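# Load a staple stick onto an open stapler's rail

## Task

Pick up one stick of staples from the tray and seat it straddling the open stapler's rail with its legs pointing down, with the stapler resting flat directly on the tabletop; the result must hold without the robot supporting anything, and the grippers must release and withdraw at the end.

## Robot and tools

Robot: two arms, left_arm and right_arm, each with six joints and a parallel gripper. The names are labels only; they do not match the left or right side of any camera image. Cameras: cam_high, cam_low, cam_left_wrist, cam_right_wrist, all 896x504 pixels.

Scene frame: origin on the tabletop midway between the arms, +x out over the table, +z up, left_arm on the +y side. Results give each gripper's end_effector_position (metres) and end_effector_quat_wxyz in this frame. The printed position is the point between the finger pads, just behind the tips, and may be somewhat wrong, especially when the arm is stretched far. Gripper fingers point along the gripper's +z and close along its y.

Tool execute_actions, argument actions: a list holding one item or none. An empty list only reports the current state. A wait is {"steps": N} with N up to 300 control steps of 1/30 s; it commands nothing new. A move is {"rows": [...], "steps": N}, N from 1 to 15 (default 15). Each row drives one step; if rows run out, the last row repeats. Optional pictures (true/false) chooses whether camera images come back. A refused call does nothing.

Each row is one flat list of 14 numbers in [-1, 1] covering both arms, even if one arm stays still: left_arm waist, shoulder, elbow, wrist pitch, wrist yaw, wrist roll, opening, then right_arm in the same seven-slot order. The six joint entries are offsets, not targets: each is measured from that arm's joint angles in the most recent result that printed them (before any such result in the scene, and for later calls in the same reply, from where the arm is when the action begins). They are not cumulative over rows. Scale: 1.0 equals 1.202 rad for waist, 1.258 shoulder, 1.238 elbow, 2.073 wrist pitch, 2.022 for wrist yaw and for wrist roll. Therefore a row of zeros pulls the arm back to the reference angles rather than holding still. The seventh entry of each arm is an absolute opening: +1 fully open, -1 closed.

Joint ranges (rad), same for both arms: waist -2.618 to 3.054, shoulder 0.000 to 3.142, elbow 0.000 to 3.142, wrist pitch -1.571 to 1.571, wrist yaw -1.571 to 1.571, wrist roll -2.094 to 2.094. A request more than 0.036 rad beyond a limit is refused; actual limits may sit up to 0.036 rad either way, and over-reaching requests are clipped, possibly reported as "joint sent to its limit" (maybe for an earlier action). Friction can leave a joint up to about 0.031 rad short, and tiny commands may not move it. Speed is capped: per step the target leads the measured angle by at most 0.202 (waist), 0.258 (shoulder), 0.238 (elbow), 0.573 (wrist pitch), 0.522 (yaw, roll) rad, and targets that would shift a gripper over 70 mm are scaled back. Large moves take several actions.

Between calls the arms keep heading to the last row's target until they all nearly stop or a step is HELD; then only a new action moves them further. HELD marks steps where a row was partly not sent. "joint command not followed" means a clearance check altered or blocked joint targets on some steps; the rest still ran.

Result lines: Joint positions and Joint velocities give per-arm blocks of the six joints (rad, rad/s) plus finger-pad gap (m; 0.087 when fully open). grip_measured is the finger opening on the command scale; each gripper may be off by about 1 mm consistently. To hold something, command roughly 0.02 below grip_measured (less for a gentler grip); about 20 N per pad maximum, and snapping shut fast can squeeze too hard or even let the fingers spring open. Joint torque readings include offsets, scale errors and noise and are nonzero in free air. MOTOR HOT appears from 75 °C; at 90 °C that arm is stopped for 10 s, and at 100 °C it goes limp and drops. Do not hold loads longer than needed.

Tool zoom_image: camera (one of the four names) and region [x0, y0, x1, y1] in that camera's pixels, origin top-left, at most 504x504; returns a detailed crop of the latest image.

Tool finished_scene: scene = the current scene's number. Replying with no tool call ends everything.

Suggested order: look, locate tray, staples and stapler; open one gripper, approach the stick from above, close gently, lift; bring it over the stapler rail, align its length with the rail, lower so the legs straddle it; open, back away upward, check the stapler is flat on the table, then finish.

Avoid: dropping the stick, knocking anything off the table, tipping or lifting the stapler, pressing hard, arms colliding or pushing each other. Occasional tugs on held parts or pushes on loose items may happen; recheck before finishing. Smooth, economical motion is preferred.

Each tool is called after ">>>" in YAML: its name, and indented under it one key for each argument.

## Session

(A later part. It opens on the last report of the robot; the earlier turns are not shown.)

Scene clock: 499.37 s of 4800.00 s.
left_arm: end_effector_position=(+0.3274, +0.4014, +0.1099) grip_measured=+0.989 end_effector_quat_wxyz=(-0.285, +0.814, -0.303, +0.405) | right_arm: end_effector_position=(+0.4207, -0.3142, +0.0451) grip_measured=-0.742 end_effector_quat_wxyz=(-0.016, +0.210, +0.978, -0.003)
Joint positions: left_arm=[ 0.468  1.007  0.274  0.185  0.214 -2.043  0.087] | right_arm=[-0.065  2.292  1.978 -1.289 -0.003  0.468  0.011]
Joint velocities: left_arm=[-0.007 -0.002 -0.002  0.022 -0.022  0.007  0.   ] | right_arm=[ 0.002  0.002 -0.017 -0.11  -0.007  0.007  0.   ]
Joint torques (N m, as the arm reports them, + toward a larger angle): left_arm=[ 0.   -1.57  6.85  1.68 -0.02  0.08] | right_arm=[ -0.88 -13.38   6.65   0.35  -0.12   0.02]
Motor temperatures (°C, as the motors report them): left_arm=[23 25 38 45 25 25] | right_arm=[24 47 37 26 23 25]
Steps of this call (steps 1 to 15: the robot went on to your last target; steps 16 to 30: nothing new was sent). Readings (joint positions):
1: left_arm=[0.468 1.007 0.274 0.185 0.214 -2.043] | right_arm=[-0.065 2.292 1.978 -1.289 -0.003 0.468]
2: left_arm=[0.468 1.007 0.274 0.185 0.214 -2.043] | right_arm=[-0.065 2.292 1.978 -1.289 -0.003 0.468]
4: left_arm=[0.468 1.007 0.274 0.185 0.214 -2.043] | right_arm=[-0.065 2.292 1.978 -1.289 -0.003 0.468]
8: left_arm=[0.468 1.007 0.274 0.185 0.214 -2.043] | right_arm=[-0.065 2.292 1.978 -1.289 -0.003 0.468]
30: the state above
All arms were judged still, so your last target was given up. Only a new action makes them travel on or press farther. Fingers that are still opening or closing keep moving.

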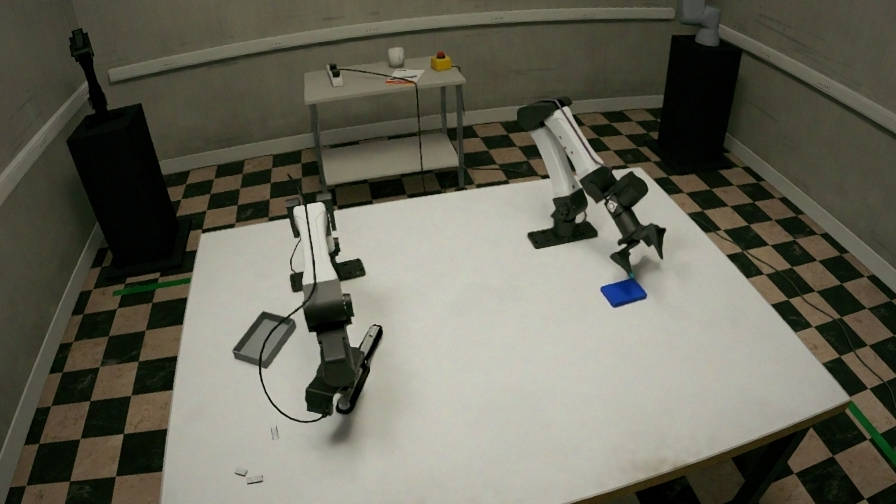

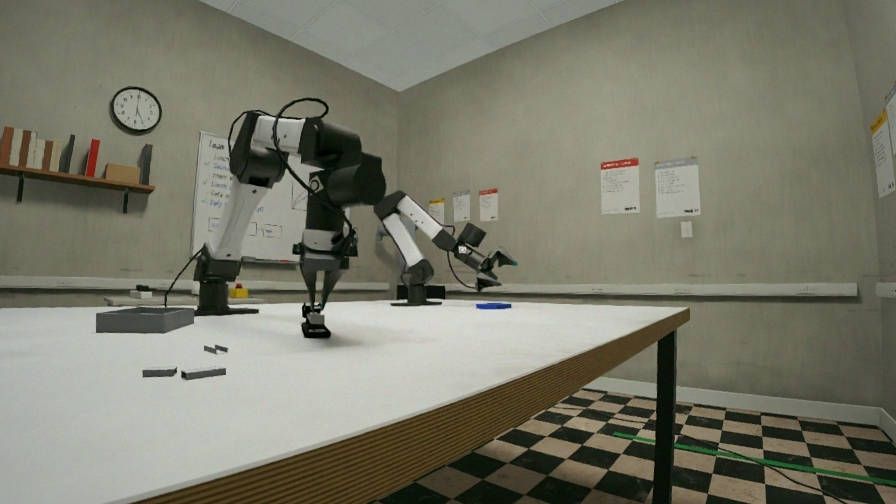

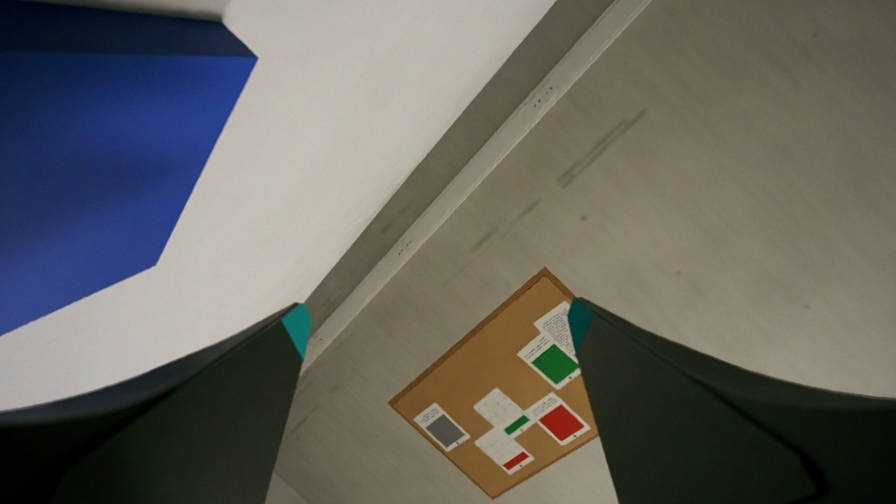

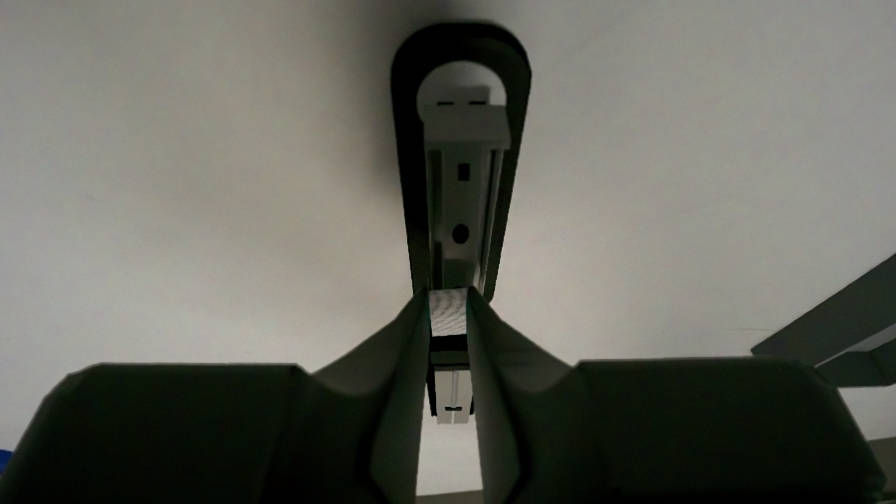

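>>> execute_actions:
  actions:
    - {"rows":[[0,0,0,0,0,0,1,-0.014,0,0,0,0,0,-0.77]],"steps":15}

Scene clock: 502.33 s of 4800.00 s.
left_arm: end_effector_position=(+0.3274, +0.4014, +0.1099) grip_measured=+0.989 end_effector_quat_wxyz=(-0.285, +0.814, -0.303, +0.405) | right_arm: end_effector_position=(+0.4211, -0.3182, +0.0451) grip_measured=-0.742 end_effector_quat_wxyz=(-0.016, +0.215, +0.977, -0.003)
Joint positions: left_arm=[ 0.468  1.007  0.274  0.185  0.214 -2.043  0.087] | right_arm=[-0.075  2.292  1.978 -1.289 -0.003  0.468  0.011]
Joint velocities: left_arm=[-0.012  0.002 -0.002  0.007 -0.022 -0.022  0.001] | right_arm=[-0.002  0.012  0.007 -0.007 -0.007  0.007 -0.   ]
Joint torques (N m, as the arm reports them, + toward a larger angle): left_arm=[ 0.06 -1.62  6.88  1.66 -0.04  0.08] | right_arm=[ -0.84 -11.45   6.64   0.36  -0.13   0.02]
Motor temperatures (°C, as the motors report them): left_arm=[23 25 38 45 25 25] | right_arm=[24 47 37 25 23 25]
Steps of this call (steps 1 to 74: nothing new was sent; steps 75 to 89: all 15 steps of this action). Readings (joint positions):
75: left_arm=[0.468 1.007 0.274 0.185 0.214 -2.043] | right_arm=[-0.066 2.292 1.978 -1.289 -0.003 0.468]
76: left_arm=[0.468 1.007 0.274 0.185 0.214 -2.043] | right_arm=[-0.067 2.292 1.978 -1.289 -0.003 0.468]
78: left_arm=[0.468 1.007 0.274 0.185 0.214 -2.043] | right_arm=[-0.071 2.292 1.978 -1.289 -0.003 0.468]
82: left_arm=[0.468 1.007 0.274 0.185 0.214 -2.043] | right_arm=[-0.075 2.292 1.978 -1.289 -0.003 0.468]
89: the state above

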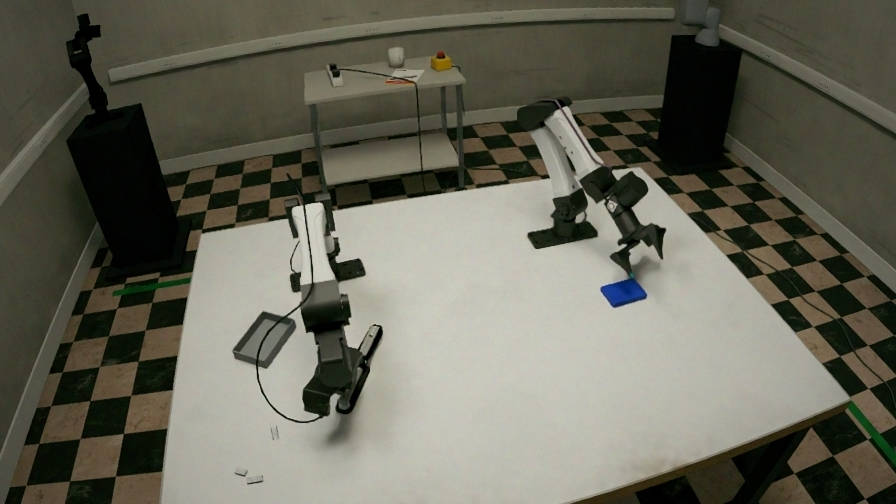

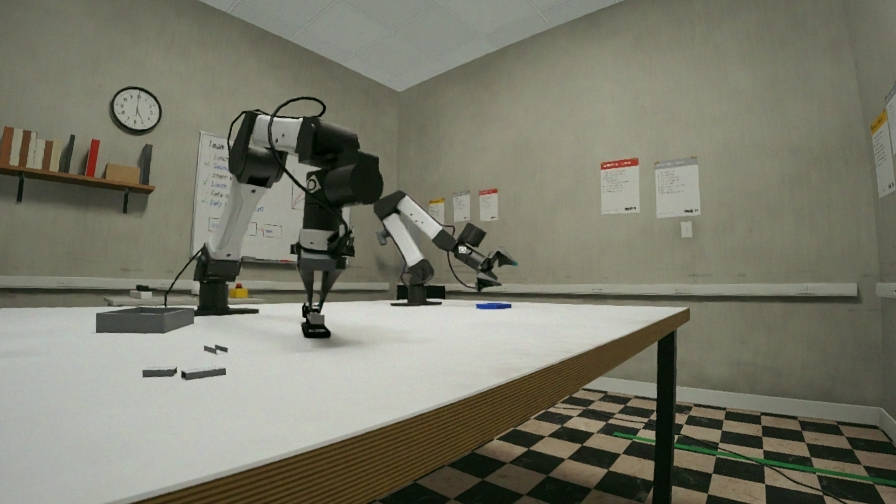

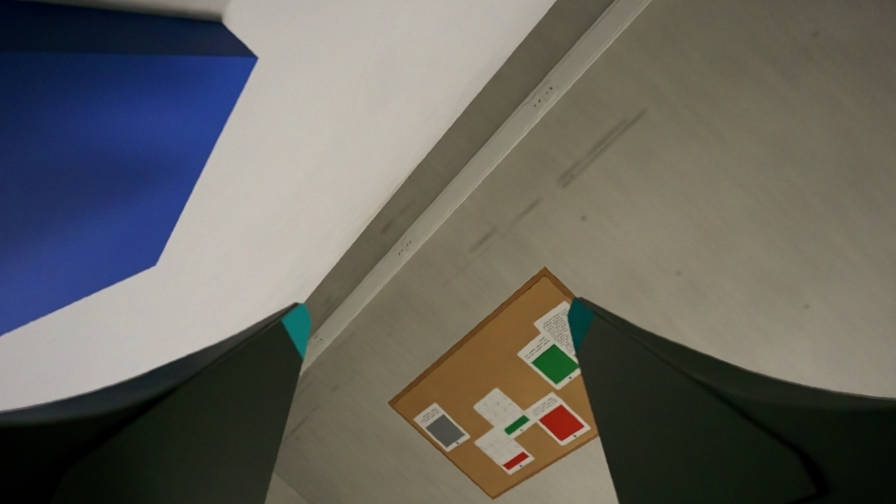

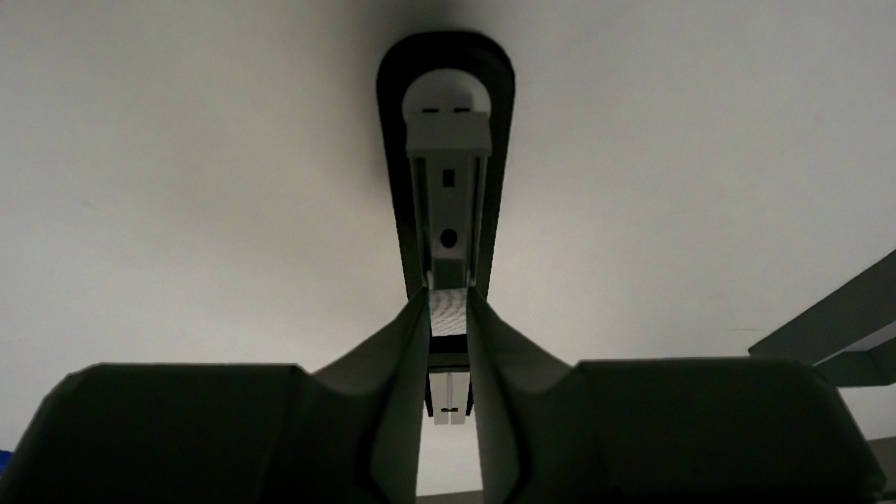

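Aligned. Lower with shoulder.

>>> execute_actions:
  actions:
    - {"rows":[[0,0,0,0,0,0,1,0,0.035,0,0,0,0,-0.77]],"steps":15}

Scene clock: 505.40 s of 4800.00 s.
left_arm: end_effector_position=(+0.3274, +0.4014, +0.1099) grip_measured=+0.989 end_effector_quat_wxyz=(-0.285, +0.814, -0.303, +0.405) | right_arm: end_effector_position=(+0.4191, -0.3181, +0.0362) grip_measured=-0.744 end_effector_quat_wxyz=(-0.028, +0.215, +0.976, -0.005)
Joint positions: left_arm=[ 0.468  1.007  0.274  0.185  0.214 -2.043  0.087] | right_arm=[-0.075  2.315  1.978 -1.29  -0.003  0.468  0.011]
Joint velocities: left_arm=[-0.017 -0.017 -0.017 -0.037  0.007 -0.037 -0.   ] | right_arm=[ 0.002  0.002  0.002 -0.037  0.037  0.007  0.   ]
Joint torques (N m, as the arm reports them, + toward a larger angle): left_arm=[ 0.03 -1.69  6.92  1.66 -0.02  0.11] | right_arm=[-0.29 -9.96  6.53  0.32 -0.11  0.03]
Motor temperatures (°C, as the motors report them): left_arm=[23 25 38 45 25 25] | right_arm=[24 47 37 25 23 25]
Steps of this call (steps 1 to 15: the robot went on to your last target; steps 16 to 77: nothing new was sent; steps 78 to 92: all 15 steps of this action). Readings (joint positions):
78: left_arm=[0.468 1.007 0.274 0.185 0.214 -2.043] | right_arm=[-0.075 2.294 1.978 -1.289 -0.003 0.468]
79: left_arm=[0.468 1.007 0.274 0.185 0.214 -2.043] | right_arm=[-0.075 2.298 1.978 -1.288 -0.003 0.468]
81: left_arm=[0.468 1.007 0.274 0.185 0.214 -2.043] | right_arm=[-0.075 2.311 1.978 -1.288 -0.003 0.468]
85: left_arm=[0.468 1.007 0.274 0.185 0.214 -2.043] | right_arm=[-0.075 2.315 1.978 -1.290 -0.003 0.468]
92: the state above

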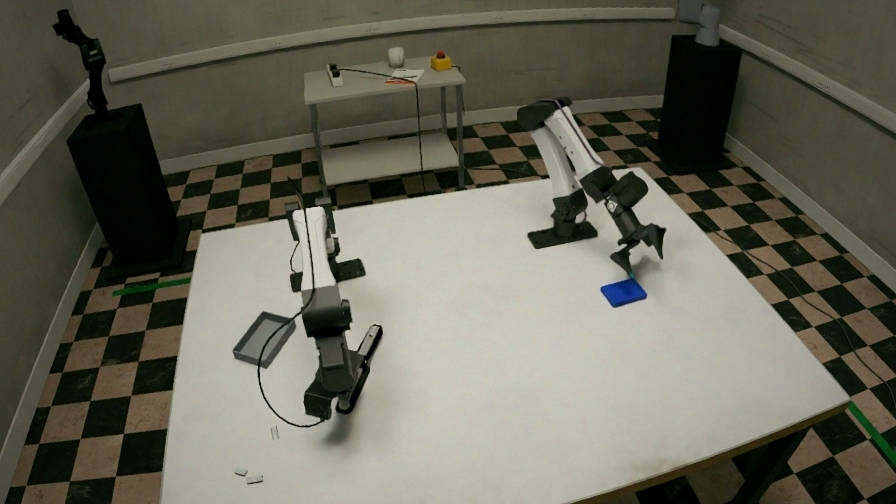

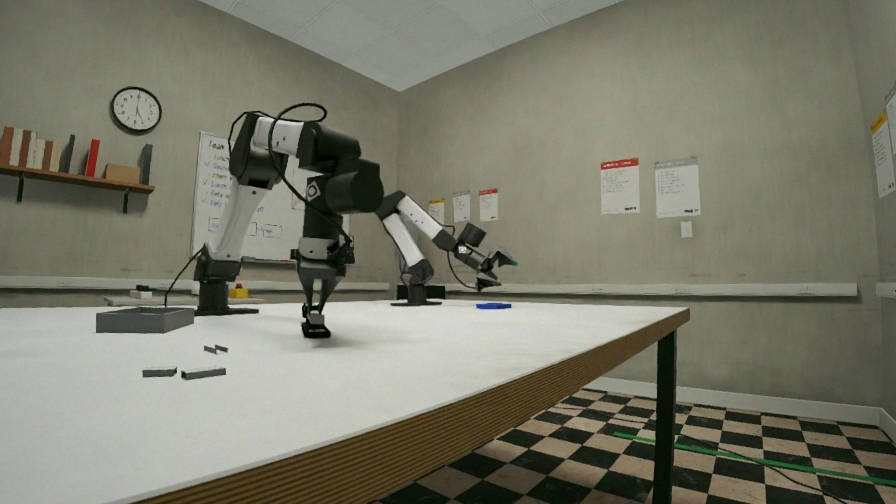

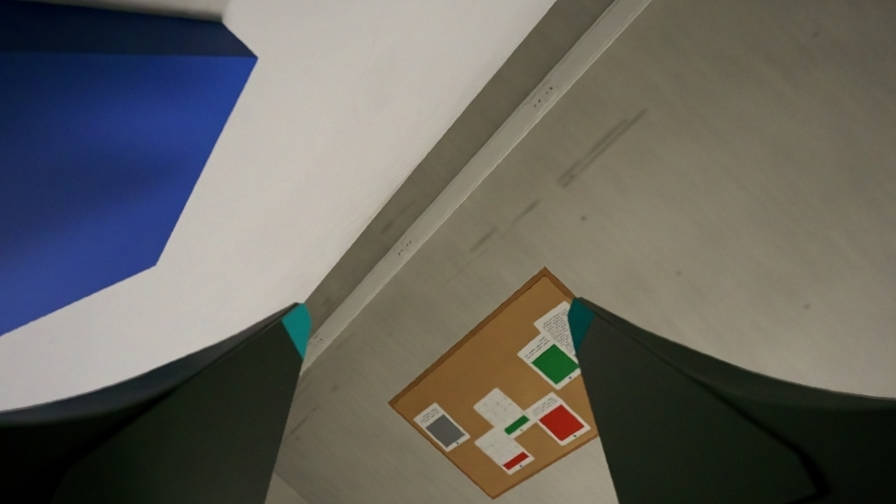

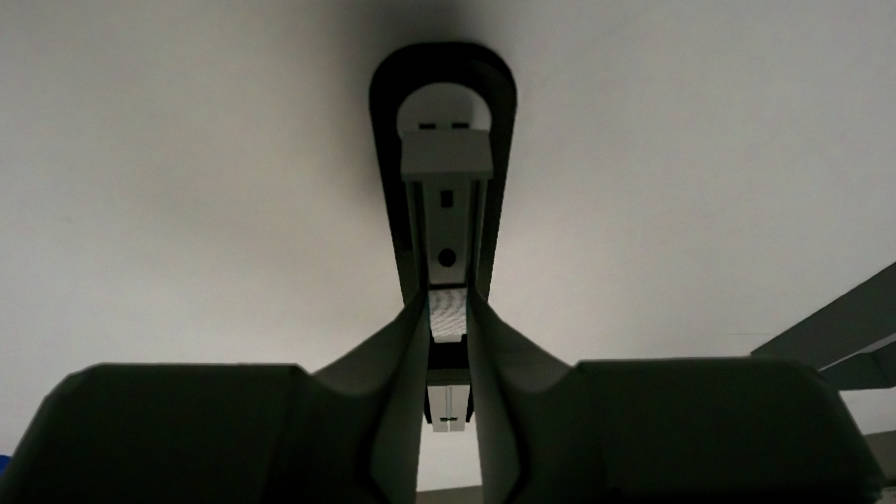

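Release gently and lift.

>>> execute_actions:
  actions:
    - {"rows":[[0,0,0,0,0,0,1,0,0,0,0,0,0,-0.7],[0,0,0,0,0,0,1,0,0,0,0,0,0,-0.66],[0,0,0,0,0,0,1,0,0,0,0,0,0,-0.66],[0,0,0,0,0,0,1,0,0,0,0,0,0,-0.66],[0,0,0,0,0,0,1,0,0,0,0,0,0,-0.66],[0,0,0,0,0,0,1,0,-0.06,0,0,0,0,-0.66]],"steps":15}
  pictures: false

>>> execute_actions:
  actions:
    - {"steps":20}

Scene clock: 512.47 s of 4800.00 s.
left_arm: end_effector_position=(+0.3274, +0.4014, +0.1099) grip_measured=+0.989 end_effector_quat_wxyz=(-0.285, +0.814, -0.303, +0.405) | right_arm: end_effector_position=(+0.4225, -0.3193, +0.0593) grip_measured=-0.660 end_effector_quat_wxyz=(+0.001, +0.215, +0.977, -0.001)
Joint positions: left_arm=[ 0.468  1.007  0.274  0.185  0.214 -2.043  0.087] | right_arm=[-0.076  2.255  1.978 -1.292  0.002  0.468  0.015]
Joint velocities: left_arm=[ 0.002  0.012 -0.022 -0.007  0.051 -0.066 -0.001] | right_arm=[ 0.002 -0.007  0.002  0.081  0.066  0.051 -0.001]
Joint torques (N m, as the arm reports them, + toward a larger angle): left_arm=[ 0.03 -1.6   6.91  1.65  0.    0.11] | right_arm=[ -0.31 -12.39   6.75   0.46  -0.17   0.02]
Motor temperatures (°C, as the motors report them): left_arm=[23 25 38 45 25 25] | right_arm=[24 47 37 25 23 25]
Steps of this call (steps 1 to 15: the robot went on to your last target; steps 16 to 90: nothing new was sent; then 3.57 s passed at rest; steps 91 to 105: all 15 steps of this action). Readings (joint positions):
91: left_arm=[0.468 1.007 0.274 0.185 0.214 -2.043] | right_arm=[-0.075 2.315 1.978 -1.290 -0.003 0.468]
92: left_arm=[0.468 1.007 0.274 0.185 0.214 -2.043] | right_arm=[-0.076 2.315 1.978 -1.291 0.001 0.468]
94: left_arm=[0.468 1.007 0.274 0.185 0.214 -2.043] | right_arm=[-0.076 2.314 1.978 -1.292 0.002 0.468]
98: left_arm=[0.468 1.007 0.274 0.185 0.214 -2.043] | right_arm=[-0.076 2.292 1.978 -1.292 0.002 0.468]
105: the state above

Scene clock: 513.13 s of 4800.00 s.
left_arm: end_effector_position=(+0.3274, +0.4014, +0.1099) grip_measured=+0.989 end_effector_quat_wxyz=(-0.285, +0.814, -0.303, +0.405) | right_arm: end_effector_position=(+0.4225, -0.3193, +0.0593) grip_measured=-0.660 end_effector_quat_wxyz=(+0.001, +0.215, +0.977, -0.001)
Joint positions: left_arm=[ 0.468  1.007  0.274  0.185  0.214 -2.043  0.087] | right_arm=[-0.076  2.255  1.978 -1.292  0.002  0.468  0.015]
Joint velocities: left_arm=[-0.012  0.002 -0.007  0.037 -0.007 -0.11  -0.001] | right_arm=[-0.007 -0.002 -0.002  0.007  0.022 -0.007  0.   ]
Joint torques (N m, as the arm reports them, + toward a larger angle): left_arm=[ 0.   -1.59  6.86  1.67 -0.02  0.11] | right_arm=[ -0.27 -12.43   6.73   0.46  -0.17   0.03]
Motor temperatures (°C, as the motors report them): left_arm=[23 25 38 45 25 25] | right_arm=[24 47 37 25 23 25]
Steps of this call (steps 1 to 15: the robot went on to your last target; steps 16 to 20: nothing new was sent). Readings (joint positions):
1: left_arm=[0.468 1.007 0.274 0.185 0.214 -2.043] | right_arm=[-0.076 2.255 1.978 -1.292 0.002 0.468]
2: left_arm=[0.468 1.007 0.274 0.185 0.214 -2.043] | right_arm=[-0.076 2.255 1.978 -1.292 0.002 0.468]
4: left_arm=[0.468 1.007 0.274 0.185 0.214 -2.043] | right_arm=[-0.076 2.255 1.978 -1.292 0.002 0.468]
8: left_arm=[0.468 1.007 0.274 0.185 0.214 -2.043] | right_arm=[-0.076 2.255 1.978 -1.292 0.002 0.468]
20: the state above
All arms were judged still, so your last target was given up. Only a new action makes them travel on or press farther. Fingers that are still opening or closing keep moving.

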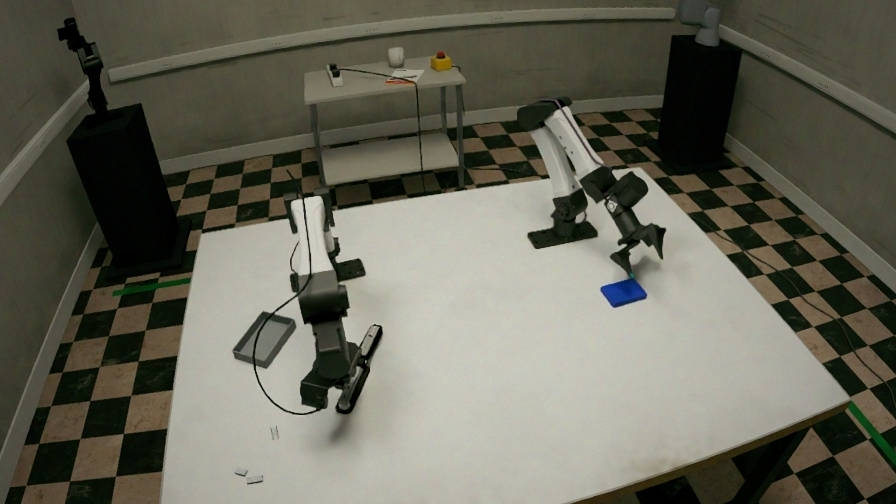

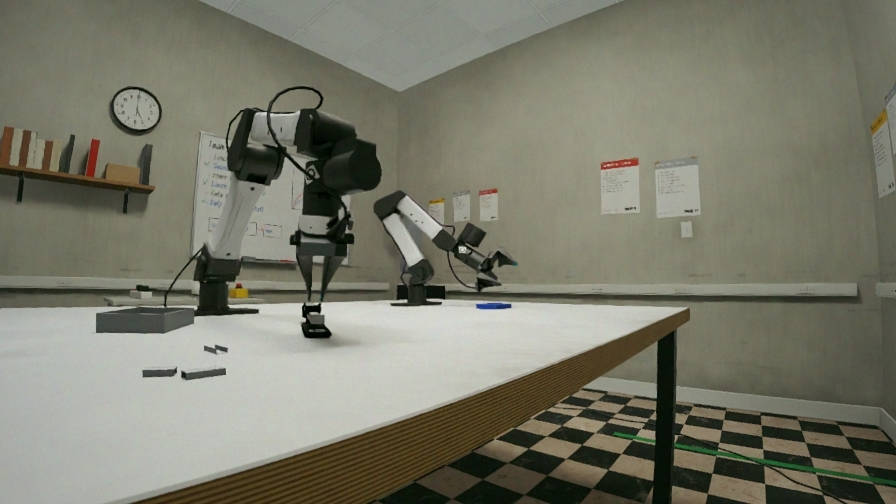

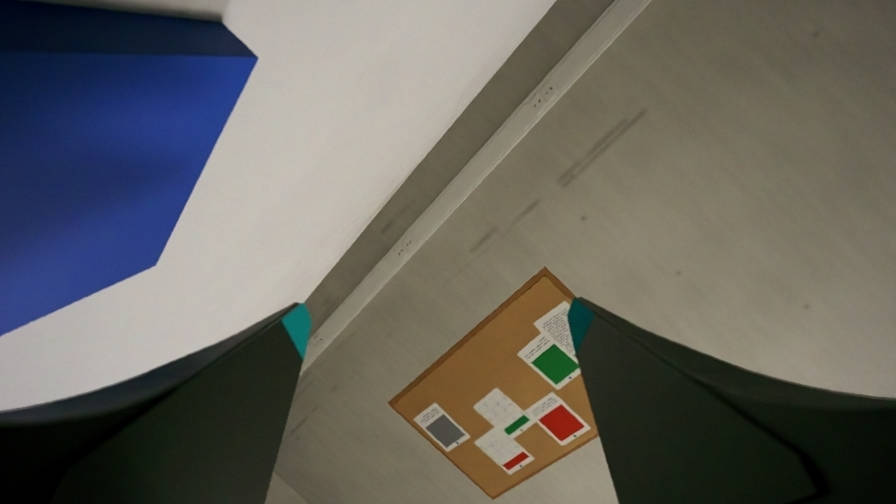

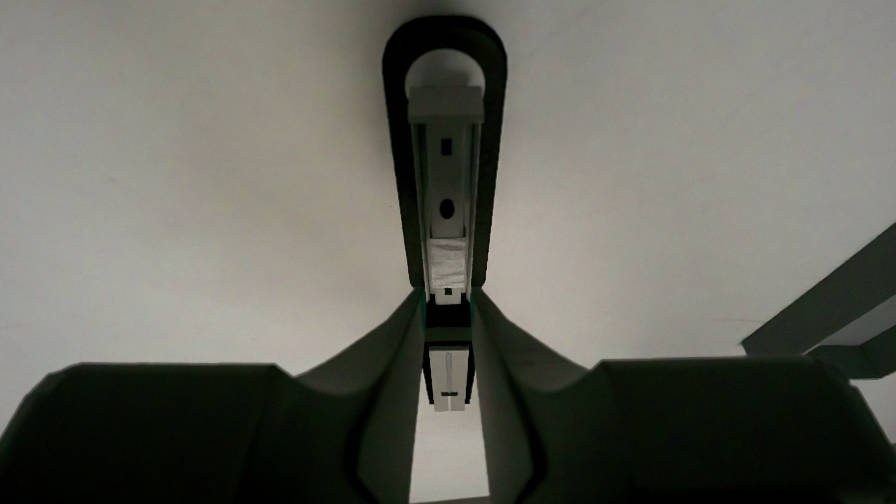

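Placed. Move clear.

>>> execute_actions:
  actions:
    - {"rows":[[0,0,0,0,0,0,1,0,-0.3,-0.2,-0.05,0,0,0]],"steps":15}
  pictures: false

>>> execute_actions:
  actions:
    - {"steps":30}

Scene clock: 523.17 s of 4800.00 s.
left_arm: end_effector_position=(+0.3274, +0.4014, +0.1099) grip_measured=+0.989 end_effector_quat_wxyz=(-0.285, +0.814, -0.303, +0.405) | right_arm: end_effector_position=(+0.3493, -0.3218, +0.1462) grip_measured=+0.000 end_effector_quat_wxyz=(+0.037, +0.215, +0.976, +0.009)
Joint positions: left_arm=[ 0.468  1.007  0.274  0.185  0.214 -2.043  0.087] | right_arm=[-0.076  1.865  1.751 -1.38   0.002  0.468  0.044]
Joint velocities: left_arm=[-0.017 -0.032 -0.002 -0.066 -0.007  0.037  0.   ] | right_arm=[-0.002  0.012  0.017 -0.051  0.022 -0.037  0.001]
Joint torques (N m, as the arm reports them, + toward a larger angle): left_arm=[-0.07 -1.73  6.96  1.66 -0.01  0.1 ] | right_arm=[-0.29 -7.59  4.97  0.43 -0.13  0.02]
Motor temperatures (°C, as the motors report them): left_arm=[23 25 39 45 25 25] | right_arm=[24 48 37 25 23 25]
Steps of this call (steps 1 to 90: nothing new was sent; then 6.53 s passed at rest; steps 91 to 105: all 15 steps of this action). Readings (joint positions):
91: left_arm=[0.468 1.007 0.274 0.185 0.214 -2.043] | right_arm=[-0.076 2.228 1.939 -1.274 0.002 0.468]
92: left_arm=[0.468 1.007 0.274 0.185 0.214 -2.043] | right_arm=[-0.076 2.180 1.871 -1.277 0.002 0.468]
94: left_arm=[0.468 1.007 0.274 0.185 0.214 -2.043] | right_arm=[-0.076 2.073 1.781 -1.325 0.002 0.468]
98: left_arm=[0.468 1.007 0.274 0.185 0.214 -2.043] | right_arm=[-0.076 1.887 1.751 -1.369 0.002 0.468]
105: the state above

Scene clock: 524.17 s of 4800.00 s.
left_arm: end_effector_position=(+0.3274, +0.4014, +0.1099) grip_measured=+0.989 end_effector_quat_wxyz=(-0.285, +0.814, -0.303, +0.405) | right_arm: end_effector_position=(+0.3491, -0.3218, +0.1460) grip_measured=+0.000 end_effector_quat_wxyz=(+0.037, +0.215, +0.976, +0.008)
Joint positions: left_arm=[ 0.468  1.007  0.274  0.185  0.214 -2.043  0.087] | right_arm=[-0.076  1.866  1.751 -1.381  0.002  0.468  0.044]
Joint velocities: left_arm=[ 0.012  0.007 -0.007 -0.022  0.007 -0.007  0.001] | right_arm=[-0.007 -0.017 -0.007 -0.007 -0.007  0.007  0.   ]
Joint torques (N m, as the arm reports them, + toward a larger angle): left_arm=[-0.02 -1.58  6.86  1.65 -0.02  0.11] | right_arm=[-0.28 -7.47  4.96  0.44 -0.12  0.02]
Motor temperatures (°C, as the motors report them): left_arm=[23 25 39 45 25 25] | right_arm=[24 48 37 25 23 25]
Steps of this call (steps 1 to 15: the robot went on to your last target; steps 16 to 30: nothing new was sent). Readings (joint positions):
1: left_arm=[0.468 1.007 0.274 0.185 0.214 -2.043] | right_arm=[-0.076 1.866 1.751 -1.380 0.002 0.468]
2: left_arm=[0.468 1.007 0.274 0.185 0.214 -2.043] | right_arm=[-0.076 1.866 1.751 -1.380 0.002 0.468]
4: left_arm=[0.468 1.007 0.274 0.185 0.214 -2.043] | right_arm=[-0.076 1.866 1.751 -1.381 0.002 0.468]
8: left_arm=[0.468 1.007 0.274 0.185 0.214 -2.043] | right_arm=[-0.076 1.866 1.751 -1.381 0.002 0.468]
30: the state above
All arms were judged still, so your last target was given up. Only a new action makes them travel on or press farther. Fingers that are still opening or closing keep moving.

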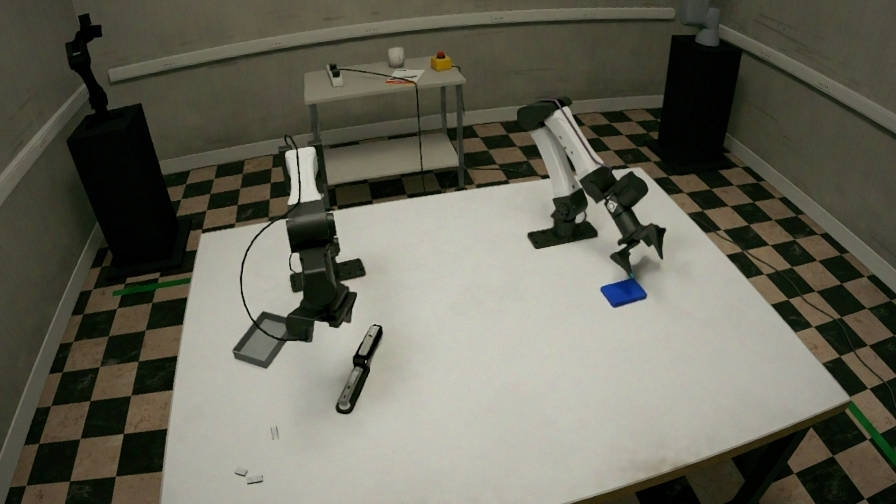

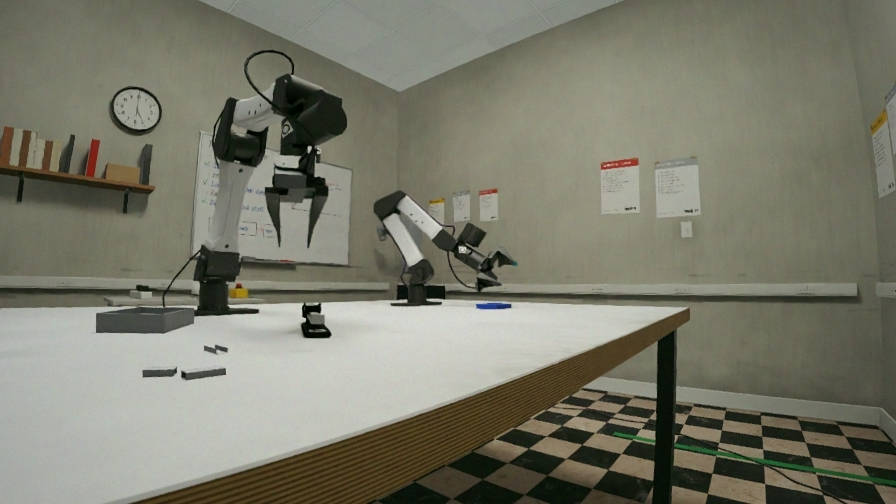

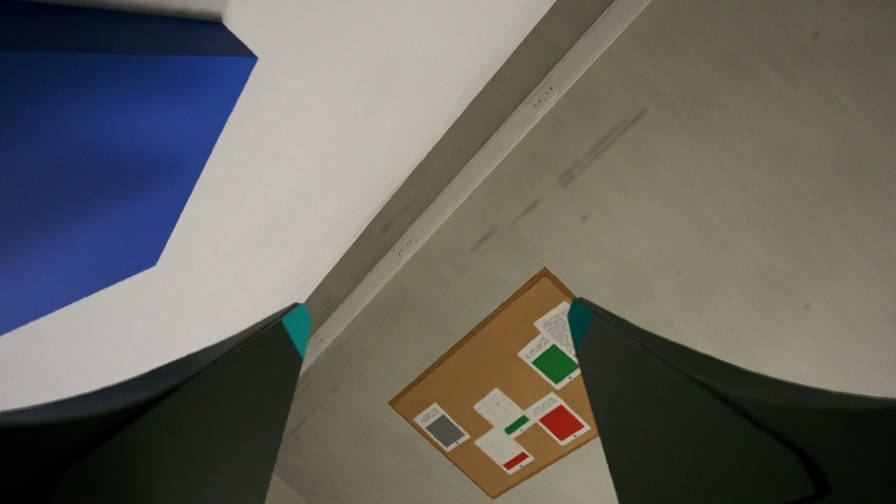

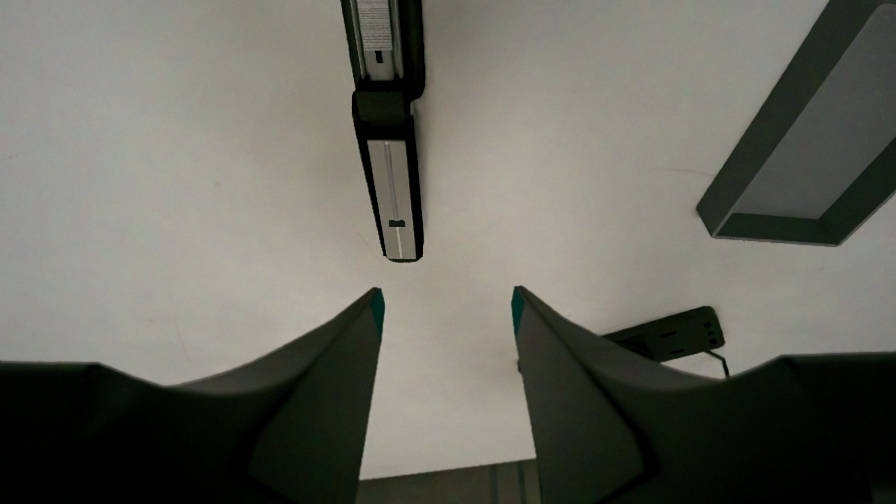

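>>> finished_scene:
  scene: 1

The scene is finished: the task was done.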